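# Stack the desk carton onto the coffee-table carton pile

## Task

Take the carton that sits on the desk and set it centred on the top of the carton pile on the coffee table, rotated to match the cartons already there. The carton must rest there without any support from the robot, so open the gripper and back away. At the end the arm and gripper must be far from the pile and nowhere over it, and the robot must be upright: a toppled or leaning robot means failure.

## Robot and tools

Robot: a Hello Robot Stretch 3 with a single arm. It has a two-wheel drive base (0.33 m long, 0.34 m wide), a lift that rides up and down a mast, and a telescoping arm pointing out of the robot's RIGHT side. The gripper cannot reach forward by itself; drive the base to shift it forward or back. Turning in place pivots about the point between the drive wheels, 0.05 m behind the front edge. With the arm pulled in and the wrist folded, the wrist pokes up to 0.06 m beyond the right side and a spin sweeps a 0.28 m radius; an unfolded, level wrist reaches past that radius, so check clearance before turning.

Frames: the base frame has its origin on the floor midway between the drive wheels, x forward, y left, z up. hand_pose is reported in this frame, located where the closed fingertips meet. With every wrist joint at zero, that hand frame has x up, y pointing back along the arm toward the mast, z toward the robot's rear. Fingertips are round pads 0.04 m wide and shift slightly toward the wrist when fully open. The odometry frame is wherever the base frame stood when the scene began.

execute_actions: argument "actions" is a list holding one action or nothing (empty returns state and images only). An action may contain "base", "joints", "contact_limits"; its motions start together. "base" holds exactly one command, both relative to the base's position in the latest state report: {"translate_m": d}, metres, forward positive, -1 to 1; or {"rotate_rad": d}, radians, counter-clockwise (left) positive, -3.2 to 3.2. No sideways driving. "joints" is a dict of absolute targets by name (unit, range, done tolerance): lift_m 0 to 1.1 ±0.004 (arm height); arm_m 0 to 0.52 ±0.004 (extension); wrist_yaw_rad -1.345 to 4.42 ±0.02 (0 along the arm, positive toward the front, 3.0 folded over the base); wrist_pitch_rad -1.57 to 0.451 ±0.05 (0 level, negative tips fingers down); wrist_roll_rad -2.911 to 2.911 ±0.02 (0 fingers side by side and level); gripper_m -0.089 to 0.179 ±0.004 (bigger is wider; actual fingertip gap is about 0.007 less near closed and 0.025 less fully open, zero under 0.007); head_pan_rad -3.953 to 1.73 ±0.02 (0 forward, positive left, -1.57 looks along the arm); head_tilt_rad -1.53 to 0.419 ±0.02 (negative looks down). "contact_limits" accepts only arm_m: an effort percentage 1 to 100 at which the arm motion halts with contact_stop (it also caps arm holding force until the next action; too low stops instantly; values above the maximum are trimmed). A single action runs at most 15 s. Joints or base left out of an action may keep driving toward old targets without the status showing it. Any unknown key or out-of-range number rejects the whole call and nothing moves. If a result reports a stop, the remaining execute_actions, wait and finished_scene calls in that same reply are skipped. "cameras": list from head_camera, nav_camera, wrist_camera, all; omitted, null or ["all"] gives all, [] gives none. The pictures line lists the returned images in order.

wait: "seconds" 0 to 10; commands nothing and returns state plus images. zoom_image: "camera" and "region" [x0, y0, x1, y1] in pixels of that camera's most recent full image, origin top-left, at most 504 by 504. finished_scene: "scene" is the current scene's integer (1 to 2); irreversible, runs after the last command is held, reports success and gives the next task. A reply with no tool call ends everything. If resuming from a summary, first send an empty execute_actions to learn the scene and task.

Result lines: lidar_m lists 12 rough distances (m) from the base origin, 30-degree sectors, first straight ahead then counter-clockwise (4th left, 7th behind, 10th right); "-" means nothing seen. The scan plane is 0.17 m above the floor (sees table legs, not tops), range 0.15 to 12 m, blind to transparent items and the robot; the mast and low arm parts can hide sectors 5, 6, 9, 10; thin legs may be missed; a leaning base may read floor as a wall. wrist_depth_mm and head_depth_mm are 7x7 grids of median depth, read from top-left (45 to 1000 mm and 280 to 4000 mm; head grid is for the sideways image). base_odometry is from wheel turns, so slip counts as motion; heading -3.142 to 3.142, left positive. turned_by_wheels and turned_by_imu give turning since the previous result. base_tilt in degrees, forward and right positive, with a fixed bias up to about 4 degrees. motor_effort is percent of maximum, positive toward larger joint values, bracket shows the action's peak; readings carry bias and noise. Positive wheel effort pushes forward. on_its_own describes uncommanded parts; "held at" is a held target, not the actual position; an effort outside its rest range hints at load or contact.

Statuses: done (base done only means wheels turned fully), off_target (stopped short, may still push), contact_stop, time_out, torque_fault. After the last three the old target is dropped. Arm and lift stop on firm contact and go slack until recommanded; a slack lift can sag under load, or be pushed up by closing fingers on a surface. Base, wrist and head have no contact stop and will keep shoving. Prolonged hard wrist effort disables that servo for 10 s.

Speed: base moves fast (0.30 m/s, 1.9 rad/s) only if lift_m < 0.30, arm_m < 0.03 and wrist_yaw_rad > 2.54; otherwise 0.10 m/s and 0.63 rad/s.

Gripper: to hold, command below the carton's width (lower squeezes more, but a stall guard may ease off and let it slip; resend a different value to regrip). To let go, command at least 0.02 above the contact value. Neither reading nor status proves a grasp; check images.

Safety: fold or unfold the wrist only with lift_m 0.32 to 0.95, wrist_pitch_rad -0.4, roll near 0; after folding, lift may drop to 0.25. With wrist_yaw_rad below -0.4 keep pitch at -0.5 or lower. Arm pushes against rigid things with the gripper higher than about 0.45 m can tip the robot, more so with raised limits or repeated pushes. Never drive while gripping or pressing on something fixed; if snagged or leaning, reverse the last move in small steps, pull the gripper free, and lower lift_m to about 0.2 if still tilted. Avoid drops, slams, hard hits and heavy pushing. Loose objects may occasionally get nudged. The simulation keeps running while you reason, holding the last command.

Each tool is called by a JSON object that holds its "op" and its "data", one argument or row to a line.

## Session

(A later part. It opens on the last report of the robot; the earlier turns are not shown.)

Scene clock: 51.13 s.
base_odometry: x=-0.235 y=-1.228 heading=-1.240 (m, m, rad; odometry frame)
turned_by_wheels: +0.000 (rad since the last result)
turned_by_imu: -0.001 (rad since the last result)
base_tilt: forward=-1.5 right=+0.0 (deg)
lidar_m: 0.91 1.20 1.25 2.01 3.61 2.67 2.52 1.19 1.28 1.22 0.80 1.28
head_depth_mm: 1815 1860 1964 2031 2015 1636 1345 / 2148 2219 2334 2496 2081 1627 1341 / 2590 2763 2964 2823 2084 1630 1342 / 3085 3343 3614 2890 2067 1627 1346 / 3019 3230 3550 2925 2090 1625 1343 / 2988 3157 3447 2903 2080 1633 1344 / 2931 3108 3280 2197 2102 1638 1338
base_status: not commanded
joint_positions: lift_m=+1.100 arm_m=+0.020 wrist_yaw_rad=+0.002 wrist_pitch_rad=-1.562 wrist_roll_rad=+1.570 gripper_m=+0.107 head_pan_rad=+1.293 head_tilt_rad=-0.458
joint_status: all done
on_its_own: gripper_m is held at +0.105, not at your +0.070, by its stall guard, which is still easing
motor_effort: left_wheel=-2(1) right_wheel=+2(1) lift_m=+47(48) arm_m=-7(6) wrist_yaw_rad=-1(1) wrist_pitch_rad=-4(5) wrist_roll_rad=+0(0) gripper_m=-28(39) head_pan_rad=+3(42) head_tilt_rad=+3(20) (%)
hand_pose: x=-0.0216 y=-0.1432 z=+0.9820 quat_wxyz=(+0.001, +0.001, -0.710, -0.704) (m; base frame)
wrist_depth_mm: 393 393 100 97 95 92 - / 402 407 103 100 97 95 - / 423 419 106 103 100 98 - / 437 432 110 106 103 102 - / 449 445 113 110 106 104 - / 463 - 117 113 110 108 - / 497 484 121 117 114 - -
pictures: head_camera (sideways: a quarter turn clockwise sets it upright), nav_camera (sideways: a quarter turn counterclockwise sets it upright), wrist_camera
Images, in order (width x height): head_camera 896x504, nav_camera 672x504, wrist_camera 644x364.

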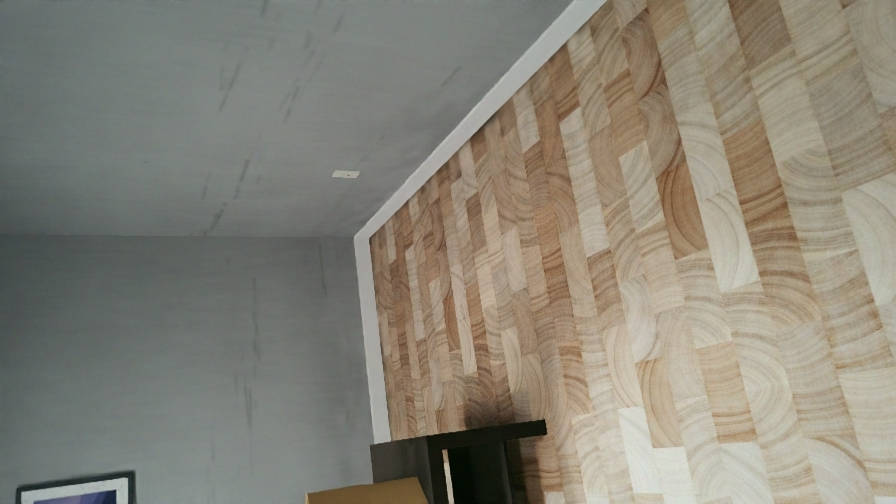

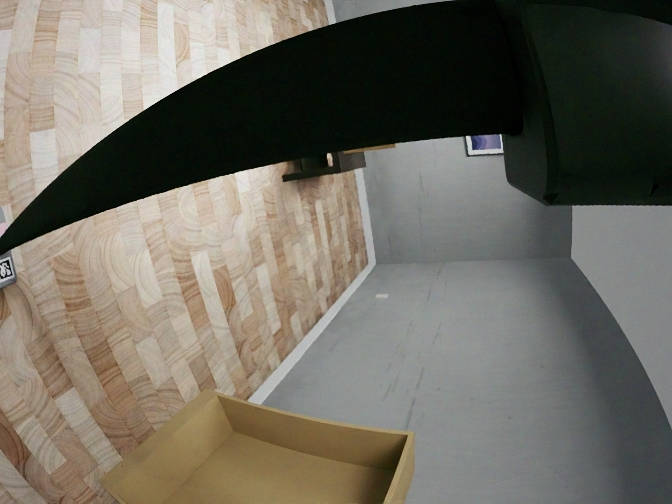

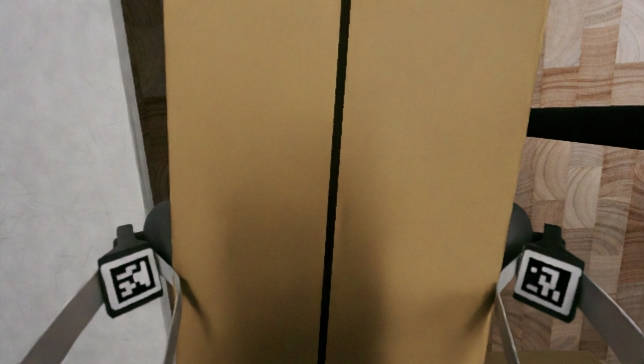

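{"op": "execute_actions", "data": {
  "actions": [
    {"base":{"rotate_rad":1.82},"joints":{"gripper_m":0.1,"head_pan_rad":0,"head_tilt_rad":-0.5}}
  ],
  "cameras": ["head_camera","wrist_camera"]
}}

{"op": "execute_actions", "data": {
  "actions": [
    {"base":{"translate_m":1.0}}
  ],
  "cameras": ["head_camera","wrist_camera"]
}}

Scene clock: 56.43 s.
base_odometry: x=-0.235 y=-1.228 heading=+0.580 (m, m, rad; odometry frame)
turned_by_wheels: +1.820 (rad since the last result)
turned_by_imu: +1.802 (rad since the last result)
base_tilt: forward=-1.6 right=+0.0 (deg)
lidar_m: 2.01 3.05 2.52 2.52 1.47 1.22 0.80 1.35 1.23 0.91 1.24 2.20
head_depth_mm: 2857 3095 3341 2691 1999 1569 1318 / 2923 3224 3325 2481 2003 1587 1315 / 3043 3304 2114 2409 2006 1591 1311 / 3030 3307 3537 2472 1990 1577 1320 / 3156 3398 3611 2441 2012 1583 1308 / 3210 3557 3676 2681 2002 1583 1304 / 3301 3529 3763 2661 1997 1580 1322
base_status: done
joint_positions: lift_m=+1.100 arm_m=+0.020 wrist_yaw_rad=+0.002 wrist_pitch_rad=-1.562 wrist_roll_rad=+1.570 gripper_m=+0.115 head_pan_rad=+0.007 head_tilt_rad=-0.494
joint_status: gripper_m off_target (ended at +0.115, target +0.100); the others done
on_its_own: gripper_m is held at +0.114, not at your +0.100, by its stall guard, which is not easing now
motor_effort: left_wheel=-2(8) right_wheel=+2(6) lift_m=+47(47) arm_m=-6(6) wrist_yaw_rad=-1(2) wrist_pitch_rad=-5(5) wrist_roll_rad=+0(0) gripper_m=-24(89) head_pan_rad=-4(42) head_tilt_rad=-3(8) (%)
hand_pose: x=-0.0216 y=-0.1432 z=+0.9820 quat_wxyz=(+0.001, +0.001, -0.710, -0.704) (m; base frame)
wrist_depth_mm: - - 100 97 95 92 - / - - 103 100 97 95 - / - - 106 103 100 98 - / - - 109 106 103 102 - / - - 113 110 107 105 - / - - 117 113 110 108 - / - - 121 117 114 - -
pictures: head_camera (sideways: a quarter turn clockwise sets it upright), wrist_camera
Images, in order (width x height): head_camera 896x504, wrist_camera 644x364.

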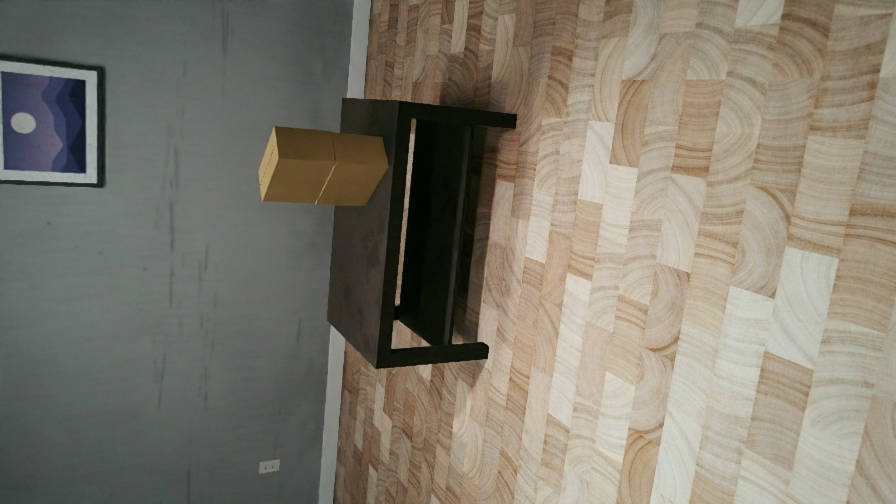

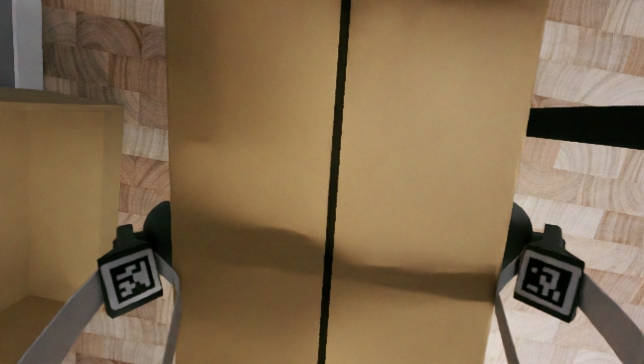

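Scene clock: 67.93 s.
base_odometry: x=+0.602 y=-0.680 heading=+0.580 (m, m, rad; odometry frame)
turned_by_wheels: +0.000 (rad since the last result)
turned_by_imu: +0.002 (rad since the last result)
base_tilt: forward=-1.4 right=+0.0 (deg)
lidar_m: 1.65 1.20 2.35 2.34 2.59 1.87 1.79 1.43 1.13 1.42 1.59 1.05
head_depth_mm: 2055 2241 2459 2445 1322 1433 1308 / 2106 2300 2502 1172 1252 1484 1311 / 2162 2347 2576 1531 1350 1493 1312 / 2206 2377 2646 2716 1411 1553 1306 / 2262 2466 2687 1765 1419 1540 1302 / 2295 2523 2736 2696 1447 1535 1305 / 2385 2568 2808 2741 1986 1578 1308
base_status: done
joint_positions: lift_m=+1.100 arm_m=+0.020 wrist_yaw_rad=+0.002 wrist_pitch_rad=-1.562 wrist_roll_rad=+1.570 gripper_m=+0.115 head_pan_rad=+0.007 head_tilt_rad=-0.494
joint_status: not commanded
on_its_own: gripper_m is held at +0.114, not at your +0.100, by its stall guard, which is not easing now
motor_effort: left_wheel=-2(4) right_wheel=+1(5) lift_m=+47(47) arm_m=-6(6) wrist_yaw_rad=-1(1) wrist_pitch_rad=-5(4) wrist_roll_rad=+0(0) gripper_m=-25(24) head_pan_rad=-4(3) head_tilt_rad=-3(3) (%)
hand_pose: x=-0.0216 y=-0.1432 z=+0.9820 quat_wxyz=(+0.001, +0.001, -0.710, -0.704) (m; base frame)
wrist_depth_mm: - - 100 97 95 93 - / - - 103 100 97 95 - / - - 106 103 100 98 - / - - 109 106 103 102 - / - - 113 110 106 104 - / - - 117 113 110 108 - / - - 121 117 114 - -
pictures: head_camera (sideways: a quarter turn clockwise sets it upright), wrist_camera
Images, in order (width x height): head_camera 896x504, wrist_camera 644x364.

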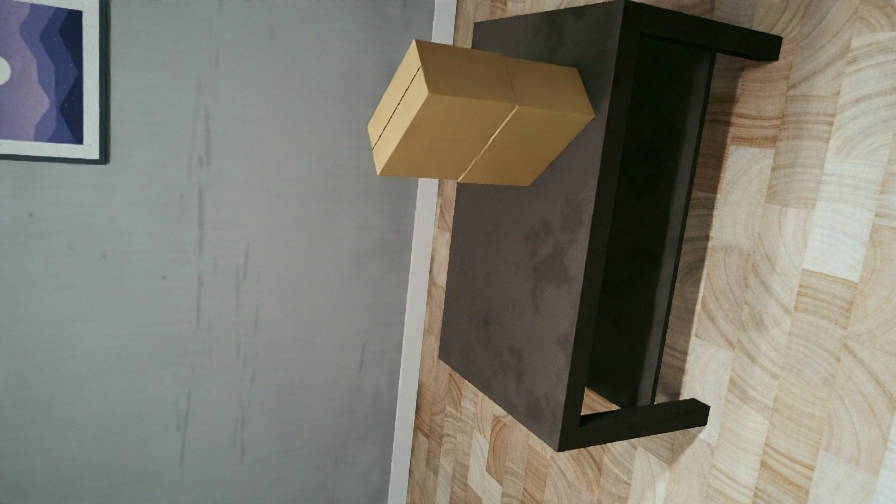

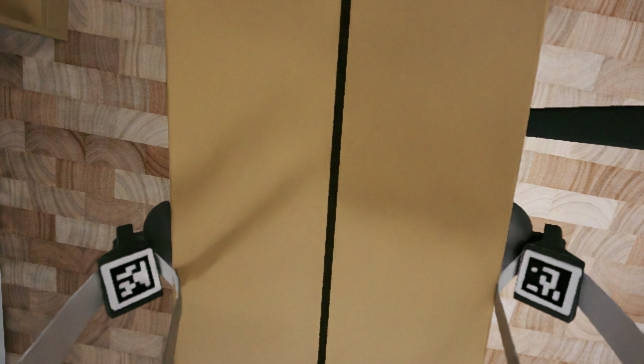

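{"op": "execute_actions", "data": {
  "actions": [
    {"base":{"rotate_rad":-0.174}}
  ],
  "cameras": []
}}

{"op": "execute_actions", "data": {
  "actions": [
    {"base":{"translate_m":0.71}}
  ],
  "cameras": []
}}

{"op": "execute_actions", "data": {
  "actions": [
    {"base":{"rotate_rad":1.5},"joints":{"head_pan_rad":-1.57,"head_tilt_rad":-0.8,"wrist_roll_rad":0.7}}
  ]
}}

Scene clock: 71.83 s.
base_odometry: x=+0.602 y=-0.680 heading=+0.406 (m, m, rad; odometry frame)
turned_by_wheels: -0.174 (rad since the last result)
turned_by_imu: -0.173 (rad since the last result)
base_tilt: forward=-1.7 right=-0.1 (deg)
lidar_m: 1.05 1.20 2.42 2.34 2.43 1.87 1.80 1.96 1.42 1.13 1.48 2.06
head_depth_mm: 2135 2313 2486 2672 1982 1582 1317 / 2135 2322 2512 2676 1588 1464 1304 / 2131 2302 2532 1203 1284 1480 1308 / 2134 2328 2534 1255 1308 1494 1316 / 2169 2355 2546 2708 1416 1487 1310 / 2178 2362 2586 2708 1418 1535 1313 / 2176 2388 2605 2706 1422 1528 1315
base_status: done
joint_positions: lift_m=+1.100 arm_m=+0.020 wrist_yaw_rad=+0.002 wrist_pitch_rad=-1.562 wrist_roll_rad=+1.570 gripper_m=+0.115 head_pan_rad=+0.007 head_tilt_rad=-0.494
joint_status: not commanded
on_its_own: gripper_m is held at +0.114, not at your +0.100, by its stall guard, which is not easing now
motor_effort: left_wheel=+4(9) right_wheel=-3(6) lift_m=+47(47) arm_m=-6(6) wrist_yaw_rad=+0(2) wrist_pitch_rad=-5(5) wrist_roll_rad=+0(0) gripper_m=-24(24) head_pan_rad=-3(3) head_tilt_rad=-3(3) (%)
hand_pose: x=-0.0216 y=-0.1431 z=+0.9820 quat_wxyz=(+0.001, +0.001, -0.710, -0.704) (m; base frame)
wrist_depth_mm: - - 100 97 95 92 - / - - 103 100 97 95 - / - - 106 103 100 98 - / - - 109 106 103 102 - / - - 113 110 106 104 - / - - 117 113 110 108 - / - - 121 117 113 - -
pictures: none
No camera images: the call's "cameras" was empty. Leave "cameras" out to get every camera's image.

Scene clock: 80.43 s.
base_odometry: x=+1.254 y=-0.399 heading=+0.406 (m, m, rad; odometry frame)
turned_by_wheels: +0.000 (rad since the last result)
turned_by_imu: +0.002 (rad since the last result)
base_tilt: forward=-1.5 right=+0.1 (deg)
lidar_m: 1.85 1.01 0.67 2.32 2.43 2.52 2.49 1.93 1.41 1.43 1.50 0.38
head_depth_mm: 1527 1666 1815 1977 1972 1573 927 / 1522 1656 1827 2007 1986 1007 561 / 1528 1671 1833 2008 1997 599 534 / 1522 1690 1838 2055 2000 616 639 / 1561 1686 1851 2046 2008 714 799 / 1567 1713 1874 2056 1988 1040 860 / 1577 1699 1857 2066 2009 1040 854
base_status: done
joint_positions: lift_m=+1.100 arm_m=+0.020 wrist_yaw_rad=+0.002 wrist_pitch_rad=-1.562 wrist_roll_rad=+1.570 gripper_m=+0.115 head_pan_rad=+0.007 head_tilt_rad=-0.494
joint_status: not commanded
on_its_own: gripper_m is held at +0.114, not at your +0.100, by its stall guard, which is not easing now
motor_effort: left_wheel=+4(9) right_wheel=-3(3) lift_m=+47(47) arm_m=-6(6) wrist_yaw_rad=-1(2) wrist_pitch_rad=-5(4) wrist_roll_rad=+0(0) gripper_m=-24(24) head_pan_rad=-3(3) head_tilt_rad=-3(3) (%)
hand_pose: x=-0.0216 y=-0.1431 z=+0.9820 quat_wxyz=(+0.001, +0.001, -0.710, -0.704) (m; base frame)
wrist_depth_mm: - - 100 97 95 92 - / - - 103 100 97 96 - / - - 106 103 100 98 - / - - 109 106 103 102 - / - - 113 110 106 104 - / - - 117 113 109 108 764 / - - 121 117 113 749 748
pictures: none
No camera images: the call's "cameras" was empty. Leave "cameras" out to get every camera's image.

Scene clock: 83.80 s.
base_odometry: x=+1.254 y=-0.399 heading=+1.906 (m, m, rad; odometry frame)
turned_by_wheels: +1.500 (rad since the last result)
turned_by_imu: +1.485 (rad since the last result)
base_tilt: forward=-1.5 right=+0.1 (deg)
lidar_m: 2.32 2.38 3.06 2.49 1.97 1.41 1.43 1.47 0.38 0.85 1.01 0.67
head_depth_mm: - - - - - - - / - - - - - - - / - - - - - - - / 1616 1849 2078 707 - - - / 1604 1833 2080 687 - - - / 1607 1830 2064 1793 982 868 - / 1614 1822 2044 1793 985 847 -
base_status: done
joint_positions: lift_m=+1.100 arm_m=+0.020 wrist_yaw_rad=+0.002 wrist_pitch_rad=-1.563 wrist_roll_rad=+0.704 gripper_m=+0.115 head_pan_rad=-1.563 head_tilt_rad=-0.790
joint_status: all done
on_its_own: gripper_m is held at +0.114, not at your +0.100, by its stall guard, which is not easing now
motor_effort: left_wheel=-1(5) right_wheel=+2(3) lift_m=+47(47) arm_m=-6(6) wrist_yaw_rad=+0(1) wrist_pitch_rad=-4(4) wrist_roll_rad=-2(3) gripper_m=-25(24) head_pan_rad=-4(41) head_tilt_rad=-4(23) (%)
hand_pose: x=-0.0217 y=-0.1431 z=+0.9820 quat_wxyz=(+0.299, +0.296, -0.644, -0.639) (m; base frame)
wrist_depth_mm: 649 409 100 97 95 92 - / 665 650 103 100 97 95 - / 676 669 106 103 100 99 - / 708 706 109 106 103 102 - / 747 725 113 110 106 104 - / - - 117 113 110 108 - / - - 121 117 114 113 -
pictures: head_camera (sideways: a quarter turn clockwise sets it upright), nav_camera (sideways: a quarter turn counterclockwise sets it upright), wrist_camera
Images, in order (width x height): head_camera 896x504, nav_camera 672x504, wrist_camera 644x364.

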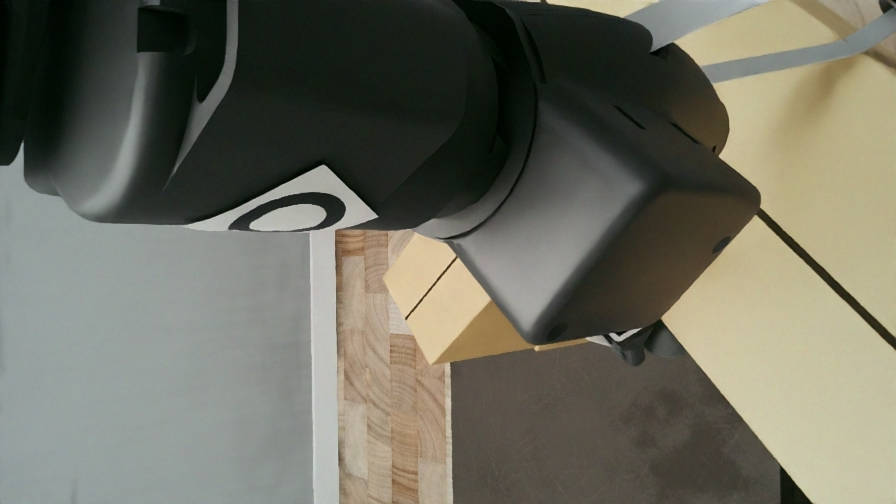

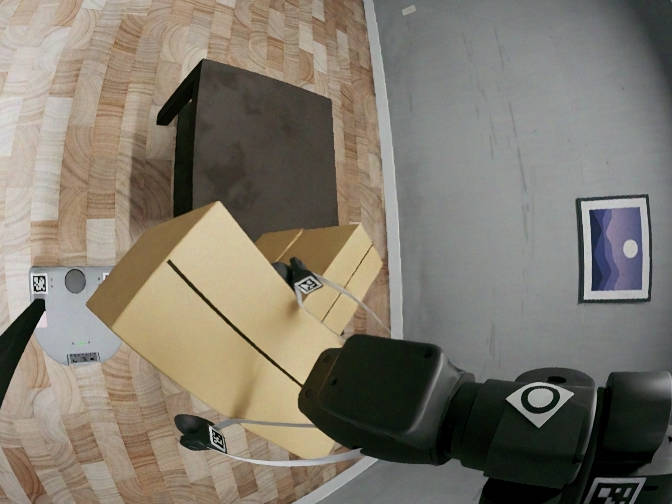

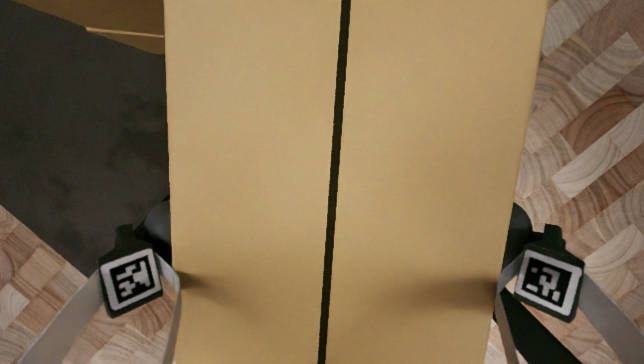

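{"op": "execute_actions", "data": {
  "actions": [
    {"joints":{"arm_m":0.12}}
  ],
  "cameras": []
}}

{"op": "execute_actions", "data": {
  "actions": [
    {"joints":{"wrist_roll_rad":2.44}}
  ],
  "cameras": []
}}

{"op": "execute_actions", "data": {
  "actions": [
    {"joints":{"arm_m":0.38}}
  ]
}}

Scene clock: 86.77 s.
base_odometry: x=+1.254 y=-0.399 heading=+1.906 (m, m, rad; odometry frame)
turned_by_wheels: +0.000 (rad since the last result)
turned_by_imu: -0.001 (rad since the last result)
base_tilt: forward=-1.6 right=+0.1 (deg)
lidar_m: 2.32 2.38 3.06 2.49 1.98 1.41 1.43 1.47 0.38 0.84 1.01 0.67
head_depth_mm: - 1840 2097 370 334 1254 1123 / - - - 345 304 361 1046 / - - - 340 302 301 1083 / 1612 1805 - 353 303 - 313 / 1609 1822 2090 695 304 - 356 / 1601 1823 2077 1800 302 336 1088 / 1586 1827 2061 1804 985 851 1084
base_status: not commanded
joint_positions: lift_m=+1.100 arm_m=+0.120 wrist_yaw_rad=+0.002 wrist_pitch_rad=-1.564 wrist_roll_rad=+0.704 gripper_m=+0.115 head_pan_rad=-1.563 head_tilt_rad=-0.790
joint_status: all done
on_its_own: gripper_m is held at +0.114, not at your +0.100, by its stall guard, which is not easing now
motor_effort: left_wheel=-2(1) right_wheel=+2(2) lift_m=+47(47) arm_m=+5(6) wrist_yaw_rad=-1(2) wrist_pitch_rad=-4(4) wrist_roll_rad=-2(2) gripper_m=-24(24) head_pan_rad=-4(4) head_tilt_rad=-5(4) (%)
hand_pose: x=-0.0217 y=-0.2421 z=+0.9820 quat_wxyz=(+0.299, +0.296, -0.643, -0.640) (m; base frame)
wrist_depth_mm: 306 299 100 97 95 92 - / 671 419 103 100 97 95 - / 678 677 106 103 100 98 - / 707 693 109 106 104 102 - / 744 715 113 110 107 104 - / - - 117 113 110 108 - / - - 121 117 114 - -
pictures: none
No camera images: the call's "cameras" was empty. Leave "cameras" out to get every camera's image.

Scene clock: 88.30 s.
base_odometry: x=+1.254 y=-0.399 heading=+1.906 (m, m, rad; odometry frame)
turned_by_wheels: +0.000 (rad since the last result)
turned_by_imu: +0.000 (rad since the last result)
base_tilt: forward=-1.6 right=+0.1 (deg)
lidar_m: 2.32 2.39 3.06 2.50 1.96 1.42 1.43 1.47 0.38 0.85 1.01 0.67
head_depth_mm: - 1891 2062 - 305 - 1104 / - - - 343 303 - - / - - - 339 300 - 308 / 1610 1782 2088 337 298 321 1088 / 1600 1833 2063 356 330 800 1100 / 1611 1832 2075 1109 945 847 1084 / 1601 1808 2072 1793 983 848 1084
base_status: not commanded
joint_positions: lift_m=+1.100 arm_m=+0.120 wrist_yaw_rad=+0.002 wrist_pitch_rad=-1.564 wrist_roll_rad=+2.436 gripper_m=+0.115 head_pan_rad=-1.563 head_tilt_rad=-0.790
joint_status: all done
on_its_own: gripper_m is held at +0.114, not at your +0.100, by its stall guard, which is not easing now
motor_effort: left_wheel=-2(2) right_wheel=+2(2) lift_m=+47(47) arm_m=+5(5) wrist_yaw_rad=-1(1) wrist_pitch_rad=-4(4) wrist_roll_rad=+1(2) gripper_m=-25(24) head_pan_rad=-3(3) head_tilt_rad=-5(5) (%)
hand_pose: x=-0.0214 y=-0.2420 z=+0.9820 quat_wxyz=(-0.296, -0.295, -0.644, -0.640) (m; base frame)
wrist_depth_mm: - - 100 97 95 92 - / - - 103 100 97 95 - / - - 106 103 100 98 - / - - 109 106 103 102 - / - - 113 110 106 104 - / - - 117 113 110 108 - / - - 121 117 114 772 -
pictures: none
No camera images: the call's "cameras" was empty. Leave "cameras" out to get every camera's image.

Scene clock: 91.43 s.
base_odometry: x=+1.254 y=-0.399 heading=+1.906 (m, m, rad; odometry frame)
turned_by_wheels: +0.000 (rad since the last result)
turned_by_imu: -0.001 (rad since the last result)
base_tilt: forward=-1.6 right=+0.1 (deg)
lidar_m: 2.33 2.38 3.06 2.50 1.98 1.42 1.44 1.47 0.38 0.85 1.01 0.67
head_depth_mm: 1598 1861 2006 1744 1507 1271 1124 / 1566 1841 449 486 939 845 1047 / - 559 447 470 587 800 1101 / 1623 565 487 557 636 800 1107 / 1608 1763 600 677 814 849 1102 / 1604 1829 2080 1786 983 847 1088 / 1601 1834 2084 1795 981 849 1091
base_status: not commanded
joint_positions: lift_m=+1.100 arm_m=+0.380 wrist_yaw_rad=+0.002 wrist_pitch_rad=-1.563 wrist_roll_rad=+2.437 gripper_m=+0.115 head_pan_rad=-1.563 head_tilt_rad=-0.790
joint_status: all done
on_its_own: gripper_m is held at +0.114, not at your +0.100, by its stall guard, which is not easing now
motor_effort: left_wheel=-2(1) right_wheel=+1(2) lift_m=+47(47) arm_m=+5(6) wrist_yaw_rad=-2(2) wrist_pitch_rad=-4(4) wrist_roll_rad=+1(1) gripper_m=-25(25) head_pan_rad=-3(3) head_tilt_rad=-5(5) (%)
hand_pose: x=-0.0214 y=-0.5022 z=+0.9820 quat_wxyz=(-0.297, -0.295, -0.644, -0.640) (m; base frame)
wrist_depth_mm: - - 100 97 95 93 - / - - 103 100 98 95 - / - - 106 103 100 98 - / - - 110 106 103 102 - / - - 113 110 107 105 - / - - 117 113 110 108 - / - - 121 118 113 763 -
pictures: head_camera (sideways: a quarter turn clockwise sets it upright), nav_camera (sideways: a quarter turn counterclockwise sets it upright), wrist_camera
Images, in order (width x height): head_camera 896x504, nav_camera 672x504, wrist_camera 644x364.

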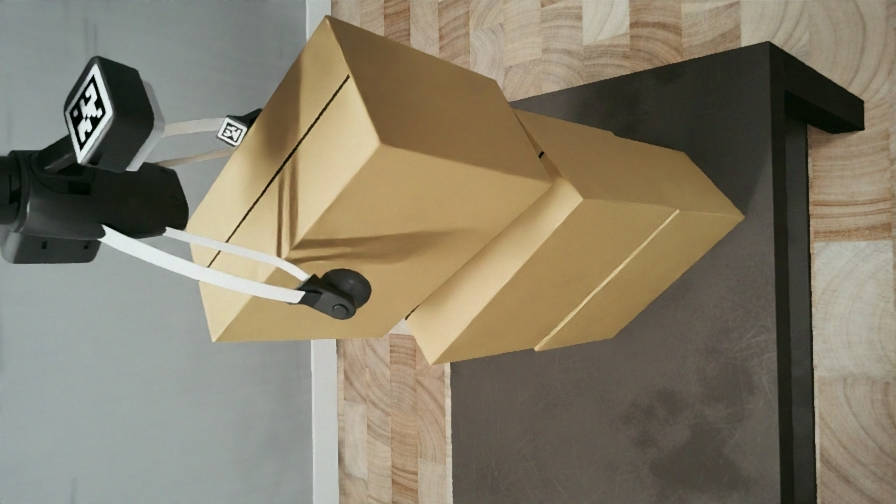

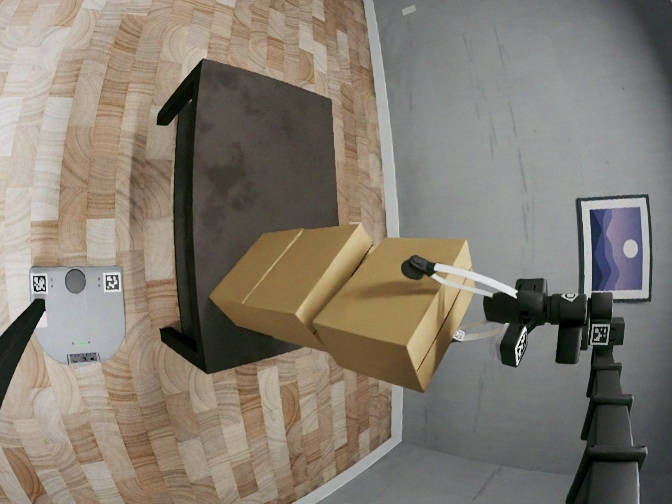

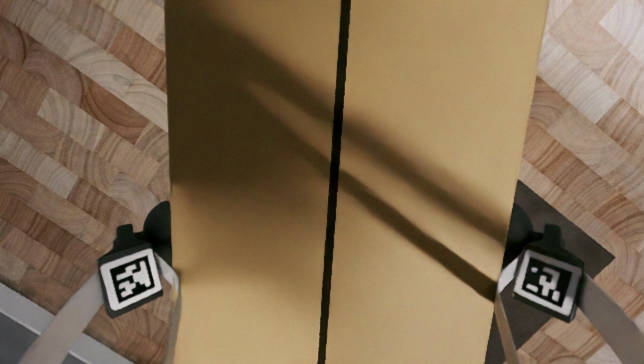

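{"op": "execute_actions", "data": {
  "actions": [
    {"joints":{"arm_m":0.41,"lift_m":1.05}}
  ]
}}

Scene clock: 95.60 s.
base_odometry: x=+1.254 y=-0.399 heading=+1.906 (m, m, rad; odometry frame)
turned_by_wheels: +0.000 (rad since the last result)
turned_by_imu: -0.005 (rad since the last result)
base_tilt: forward=-1.6 right=-0.1 (deg)
lidar_m: 2.32 2.39 3.07 2.49 1.97 1.42 1.44 1.47 0.38 0.85 1.01 0.67
head_depth_mm: 1625 1847 2048 1737 1503 1297 1128 / 1640 1896 512 530 962 846 1047 / - 1928 506 508 589 799 1109 / 1586 1755 531 598 639 799 1103 / 1616 1803 664 675 808 846 1110 / 1601 1814 2079 1797 986 843 1083 / 1597 1829 2066 1811 983 844 1086
base_status: not commanded
joint_positions: lift_m=+1.061 arm_m=+0.410 wrist_yaw_rad=+0.002 wrist_pitch_rad=-1.571 wrist_roll_rad=+2.435 gripper_m=+0.115 head_pan_rad=-1.563 head_tilt_rad=-0.791
joint_status: lift_m contact_stop (moved -0.039 of -0.050); the others done
on_its_own: gripper_m is held at +0.114, not at your +0.100, by its stall guard, which is not easing now; lift_m is slack since a contact_stop, until your next command for it (your +1.050 is given up)
motor_effort: left_wheel=-1(4) right_wheel=+1(10) lift_m=+38(44) arm_m=+5(5) wrist_yaw_rad=-1(1) wrist_pitch_rad=+0(5) wrist_roll_rad=+1(2) gripper_m=-24(27) head_pan_rad=-3(3) head_tilt_rad=-5(4) (%)
hand_pose: x=-0.0214 y=-0.5303 z=+0.9437 quat_wxyz=(-0.295, -0.296, -0.642, -0.642) (m; base frame)
wrist_depth_mm: - - 99 96 92 90 955 / - - 103 99 96 93 - / - - 107 103 99 97 - / - - 111 106 103 101 - / - - 115 110 107 104 674 / - - 120 115 111 109 - / - - 125 120 115 722 -
pictures: head_camera (sideways: a quarter turn clockwise sets it upright), nav_camera (sideways: a quarter turn counterclockwise sets it upright), wrist_camera
Images, in order (width x height): head_camera 896x504, nav_camera 672x504, wrist_camera 644x364.

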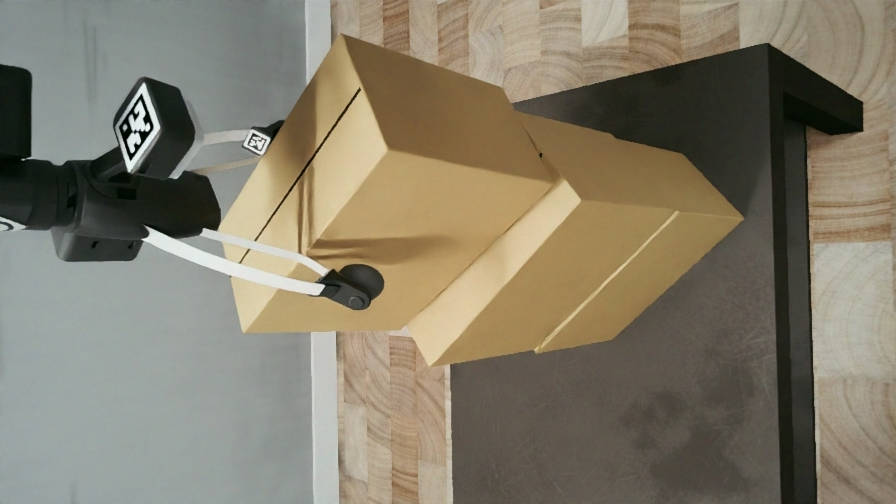

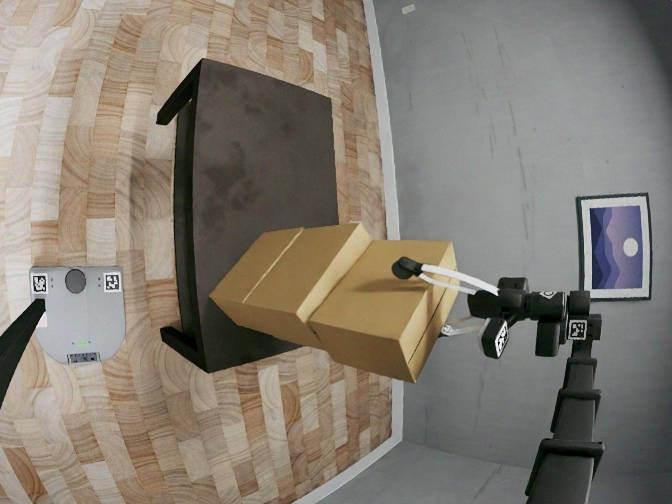

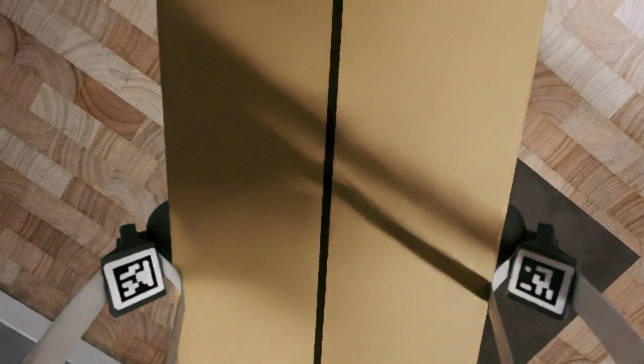

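{"op": "execute_actions", "data": {
  "actions": [
    {"joints":{"lift_m":1.085}}
  ],
  "cameras": []
}}

{"op": "execute_actions", "data": {
  "actions": [
    {"base":{"translate_m":0.025},"joints":{"arm_m":0.378,"wrist_roll_rad":2.39}}
  ],
  "cameras": ["head_camera"]
}}

{"op": "execute_actions", "data": {
  "actions": [
    {"joints":{"lift_m":1.055}}
  ],
  "cameras": ["head_camera","nav_camera"]
}}

Scene clock: 98.33 s.
base_odometry: x=+1.254 y=-0.399 heading=+1.906 (m, m, rad; odometry frame)
turned_by_wheels: +0.000 (rad since the last result)
turned_by_imu: -0.001 (rad since the last result)
base_tilt: forward=-1.7 right=+0.0 (deg)
lidar_m: 2.32 2.38 3.04 2.49 1.97 1.42 1.43 1.47 0.38 0.84 1.01 0.67
head_depth_mm: 1629 1856 2072 1783 1507 1306 1118 / 1594 1887 486 538 939 843 1047 / - 1848 484 505 585 800 1102 / 1605 1721 520 582 634 799 1112 / 1604 1805 631 667 797 846 1104 / 1600 1808 2090 1798 981 846 1087 / 1583 1833 2086 1797 987 846 1084
base_status: not commanded
joint_positions: lift_m=+1.085 arm_m=+0.410 wrist_yaw_rad=+0.002 wrist_pitch_rad=-1.561 wrist_roll_rad=+2.437 gripper_m=+0.115 head_pan_rad=-1.563 head_tilt_rad=-0.791
joint_status: all done
on_its_own: gripper_m is held at +0.114, not at your +0.100, by its stall guard, which is not easing now
motor_effort: left_wheel=+0(2) right_wheel=+0(5) lift_m=+47(48) arm_m=+4(5) wrist_yaw_rad=-1(2) wrist_pitch_rad=-5(10) wrist_roll_rad=+1(1) gripper_m=-18(23) head_pan_rad=-3(3) head_tilt_rad=-4(4) (%)
hand_pose: x=-0.0214 y=-0.5328 z=+0.9669 quat_wxyz=(-0.297, -0.295, -0.645, -0.639) (m; base frame)
wrist_depth_mm: - - 107 101 96 93 - / - - 111 105 99 96 - / - - 115 108 103 101 - / - - 119 112 106 655 - / - - 123 116 110 107 684 / - - 128 120 114 111 - / - - 133 125 117 747 -
pictures: none
No camera images: the call's "cameras" was empty. Leave "cameras" out to get every camera's image.

Scene clock: 100.37 s.
base_odometry: x=+1.246 y=-0.376 heading=+1.906 (m, m, rad; odometry frame)
turned_by_wheels: +0.000 (rad since the last result)
turned_by_imu: +0.000 (rad since the last result)
base_tilt: forward=-1.7 right=+0.0 (deg)
lidar_m: 2.30 2.35 3.04 2.50 1.99 1.44 1.46 1.50 0.40 0.85 1.00 0.65
head_depth_mm: 1619 1858 2008 1757 1502 1227 1119 / 1586 1877 487 480 709 846 1045 / - 1896 474 475 579 763 1102 / 1581 1762 500 548 680 817 1099 / 1612 1802 582 684 897 847 1105 / 1604 1831 2063 1805 980 845 1085 / 1600 1820 2075 1810 980 845 1087
base_status: done
joint_positions: lift_m=+1.085 arm_m=+0.378 wrist_yaw_rad=+0.002 wrist_pitch_rad=-1.561 wrist_roll_rad=+2.394 gripper_m=+0.115 head_pan_rad=-1.563 head_tilt_rad=-0.791
joint_status: all done
on_its_own: gripper_m is held at +0.114, not at your +0.100, by its stall guard, which is not easing now
motor_effort: left_wheel=+0(4) right_wheel=+0(4) lift_m=+48(48) arm_m=-6(8) wrist_yaw_rad=-2(1) wrist_pitch_rad=-5(5) wrist_roll_rad=-2(3) gripper_m=-18(18) head_pan_rad=-3(3) head_tilt_rad=-4(5) (%)
hand_pose: x=-0.0214 y=-0.5016 z=+0.9669 quat_wxyz=(-0.283, -0.281, -0.651, -0.645) (m; base frame)
wrist_depth_mm: - - 107 101 96 93 - / - - 111 105 99 96 - / - - 115 108 102 100 - / - - 119 112 106 676 - / - - 124 116 109 107 - / - - 128 121 113 111 - / - - 133 125 118 745 -
pictures: head_camera (sideways: a quarter turn clockwise sets it upright)
Images, in order (width x height): head_camera 896x504.

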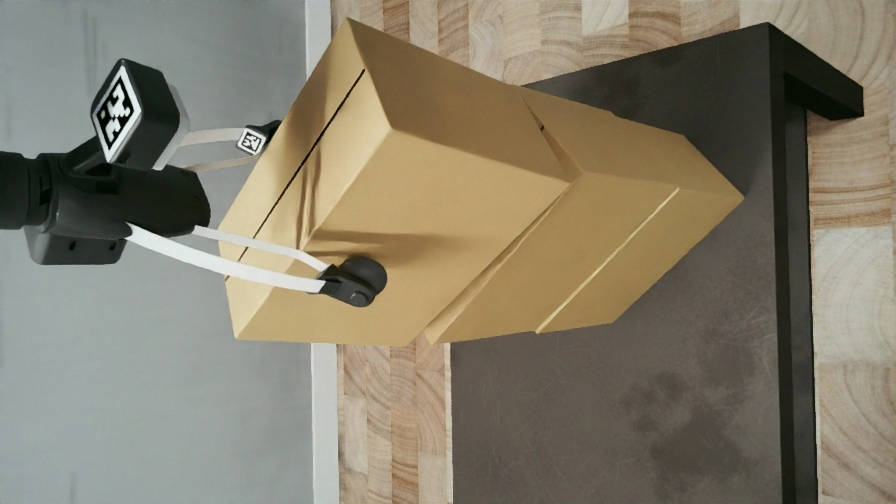

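Scene clock: 101.80 s.
base_odometry: x=+1.246 y=-0.376 heading=+1.906 (m, m, rad; odometry frame)
turned_by_wheels: +0.000 (rad since the last result)
turned_by_imu: +0.000 (rad since the last result)
base_tilt: forward=-1.6 right=+0.0 (deg)
lidar_m: 2.30 2.35 3.07 2.50 1.98 1.44 1.46 1.50 0.40 0.85 1.00 0.65
head_depth_mm: 1626 1861 2053 1696 1513 1228 1120 / 1626 1925 506 484 709 848 1051 / - 1932 497 483 581 764 1100 / 1595 1795 512 560 689 814 1101 / 1605 1835 593 685 900 849 1096 / 1602 1829 2078 1804 983 847 1090 / 1597 1818 2072 1801 987 848 1087
base_status: not commanded
joint_positions: lift_m=+1.071 arm_m=+0.378 wrist_yaw_rad=+0.001 wrist_pitch_rad=-1.556 wrist_roll_rad=+2.394 gripper_m=+0.115 head_pan_rad=-1.563 head_tilt_rad=-0.791
joint_status: lift_m contact_stop (moved -0.014 of -0.030)
on_its_own: gripper_m is held at +0.114, not at your +0.100, by its stall guard, which is not easing now; lift_m is slack since a contact_stop, until your next command for it (your +1.055 is given up)
motor_effort: left_wheel=+0(3) right_wheel=+1(5) lift_m=+37(44) arm_m=-5(6) wrist_yaw_rad=+0(2) wrist_pitch_rad=-8(24) wrist_roll_rad=-2(2) gripper_m=-20(23) head_pan_rad=-3(3) head_tilt_rad=-4(5) (%)
hand_pose: x=-0.0214 y=-0.5027 z=+0.9531 quat_wxyz=(-0.284, -0.281, -0.653, -0.644) (m; base frame)
wrist_depth_mm: - - 104 99 94 91 971 / - - 108 102 98 95 - / - - 112 106 101 100 - / - - 117 110 104 656 - / - - 122 115 109 106 - / - - 127 119 113 110 - / - - 133 125 117 725 -
pictures: head_camera (sideways: a quarter turn clockwise sets it upright), nav_camera (sideways: a quarter turn counterclockwise sets it upright)
Images, in order (width x height): head_camera 896x504, nav_camera 672x504.

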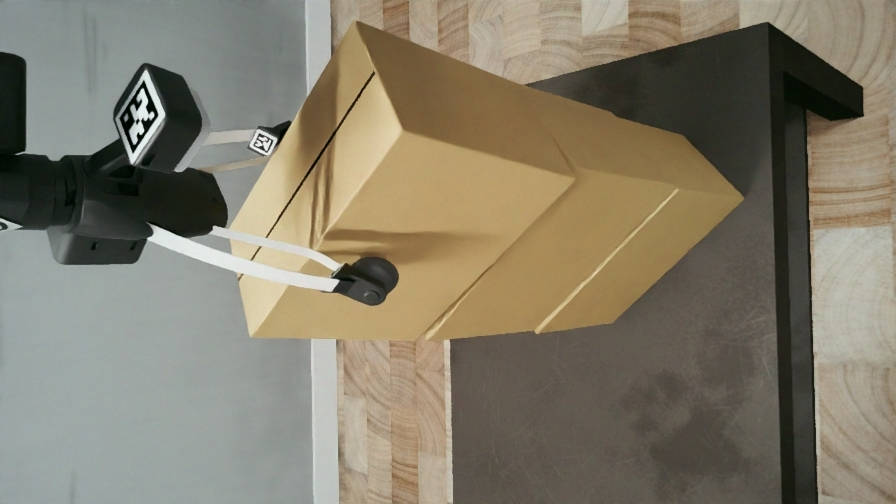

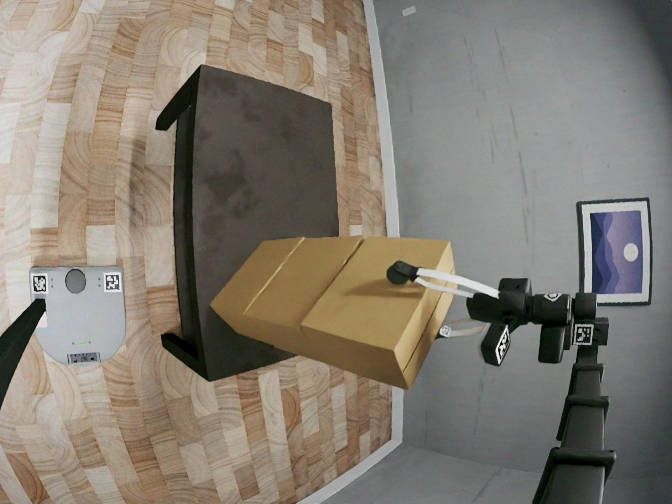

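{"op": "execute_actions", "data": {
  "actions": [
    {"joints":{"gripper_m":0.179}}
  ],
  "cameras": []
}}

{"op": "execute_actions", "data": {
  "actions": [
    {"joints":{"lift_m":1.1}}
  ]
}}

Scene clock: 103.30 s.
base_odometry: x=+1.246 y=-0.376 heading=+1.906 (m, m, rad; odometry frame)
turned_by_wheels: +0.000 (rad since the last result)
turned_by_imu: +0.000 (rad since the last result)
base_tilt: forward=-1.6 right=-0.1 (deg)
lidar_m: 2.30 2.36 3.06 2.50 1.99 1.43 1.46 1.50 0.40 0.85 1.00 0.65
head_depth_mm: 1624 1841 2081 1733 1514 1229 1127 / 1621 1914 511 480 707 847 1053 / - 1946 513 453 559 766 1102 / 1583 1799 511 534 680 817 1104 / 1605 1840 566 675 898 845 1103 / 1602 1835 2057 1805 979 844 1087 / 1587 1824 2072 1785 981 844 1089
base_status: not commanded
joint_positions: lift_m=+1.071 arm_m=+0.378 wrist_yaw_rad=+0.001 wrist_pitch_rad=-1.562 wrist_roll_rad=+2.394 gripper_m=+0.179 head_pan_rad=-1.563 head_tilt_rad=-0.791
joint_status: all done
on_its_own: lift_m is slack since a contact_stop, until your next command for it (your +1.055 is given up)
motor_effort: left_wheel=+0(0) right_wheel=+0(1) lift_m=+38(38) arm_m=-5(5) wrist_yaw_rad=-1(2) wrist_pitch_rad=-5(8) wrist_roll_rad=-2(2) gripper_m=+1(100) head_pan_rad=-2(3) head_tilt_rad=-4(4) (%)
hand_pose: x=-0.0214 y=-0.5012 z=+0.9534 quat_wxyz=(-0.283, -0.282, -0.651, -0.646) (m; base frame)
wrist_depth_mm: - - 107 105 104 102 946 / - - 111 109 107 106 - / - - 115 112 111 110 - / - - 120 117 115 114 - / - - 690 121 120 119 - / - - - 126 125 123 - / - - - 132 130 130 -
pictures: none
No camera images: the call's "cameras" was empty. Leave "cameras" out to get every camera's image.

Scene clock: 104.33 s.
base_odometry: x=+1.246 y=-0.376 heading=+1.906 (m, m, rad; odometry frame)
turned_by_wheels: +0.000 (rad since the last result)
turned_by_imu: +0.000 (rad since the last result)
base_tilt: forward=-1.5 right=+0.1 (deg)
lidar_m: 2.30 2.35 3.06 2.49 1.99 1.44 1.46 1.49 0.40 0.85 1.00 0.65
head_depth_mm: 1623 1846 2084 1757 1510 1229 1131 / 1567 1845 2009 481 707 848 1049 / - 1878 513 451 557 763 1109 / 1611 1830 513 531 683 814 1098 / 1612 1836 568 672 894 847 1106 / 1616 1834 2088 1798 980 847 1082 / 1589 1820 2064 1803 982 846 1089
base_status: not commanded
joint_positions: lift_m=+1.100 arm_m=+0.378 wrist_yaw_rad=+0.001 wrist_pitch_rad=-1.562 wrist_roll_rad=+2.394 gripper_m=+0.179 head_pan_rad=-1.563 head_tilt_rad=-0.791
joint_status: all done
motor_effort: left_wheel=+0(0) right_wheel=+0(0) lift_m=+46(50) arm_m=-5(5) wrist_yaw_rad=-1(1) wrist_pitch_rad=-5(5) wrist_roll_rad=-2(2) gripper_m=+0(0) head_pan_rad=-3(3) head_tilt_rad=-4(4) (%)
hand_pose: x=-0.0214 y=-0.5012 z=+0.9820 quat_wxyz=(-0.283, -0.282, -0.651, -0.646) (m; base frame)
wrist_depth_mm: - - - 131 130 129 - / - - - 135 134 134 - / - - 665 140 139 140 - / - - 686 146 144 146 - / - - 725 152 150 150 - / - - - 158 157 722 - / - - - 164 163 781 -
pictures: head_camera (sideways: a quarter turn clockwise sets it upright), nav_camera (sideways: a quarter turn counterclockwise sets it upright), wrist_camera
Images, in order (width x height): head_camera 896x504, nav_camera 672x504, wrist_camera 644x364.

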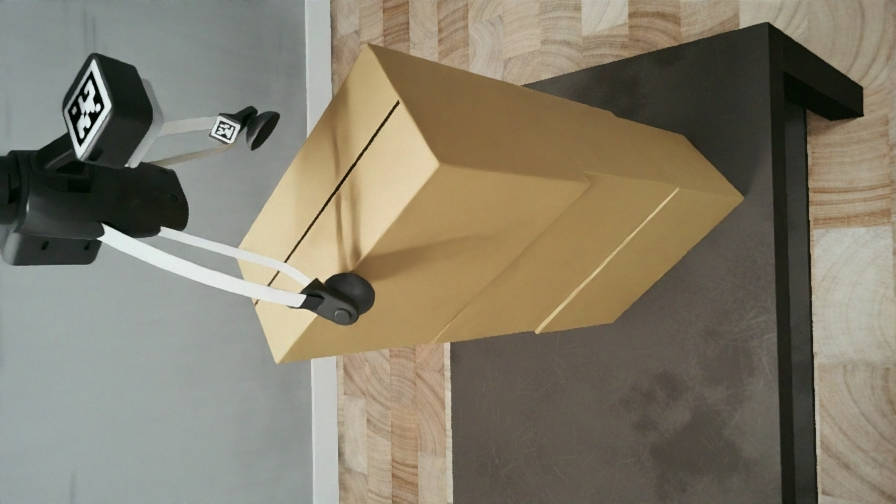

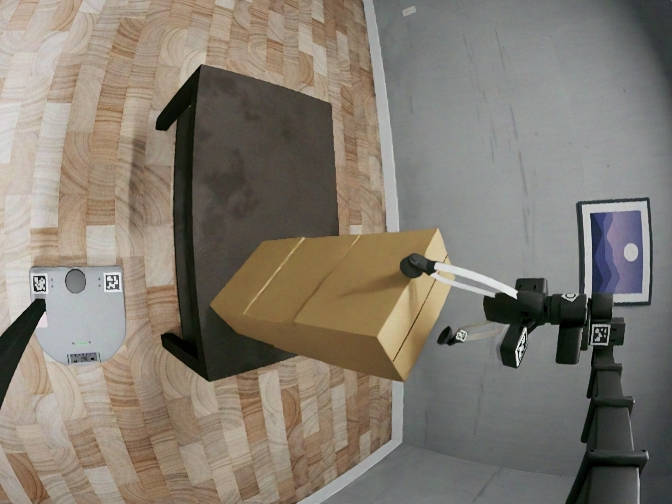

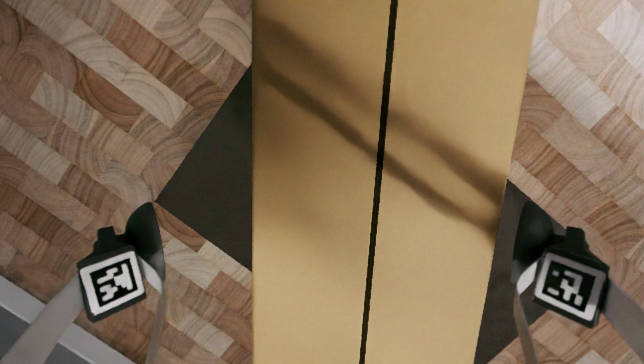

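{"op": "zoom_image", "data": {
  "camera": "head_camera",
  "region": [400,100,700,380]
}}

Region (400, 100, 700, 380) of head_camera's 896x504 image, scaled by 1.680, with more detail than that image has; it fills the top 470 rows of this view, and the rest is white.

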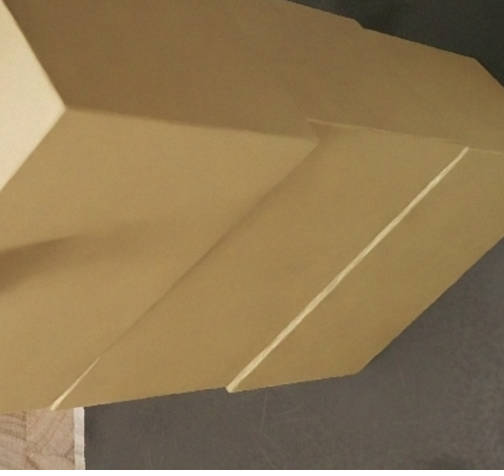

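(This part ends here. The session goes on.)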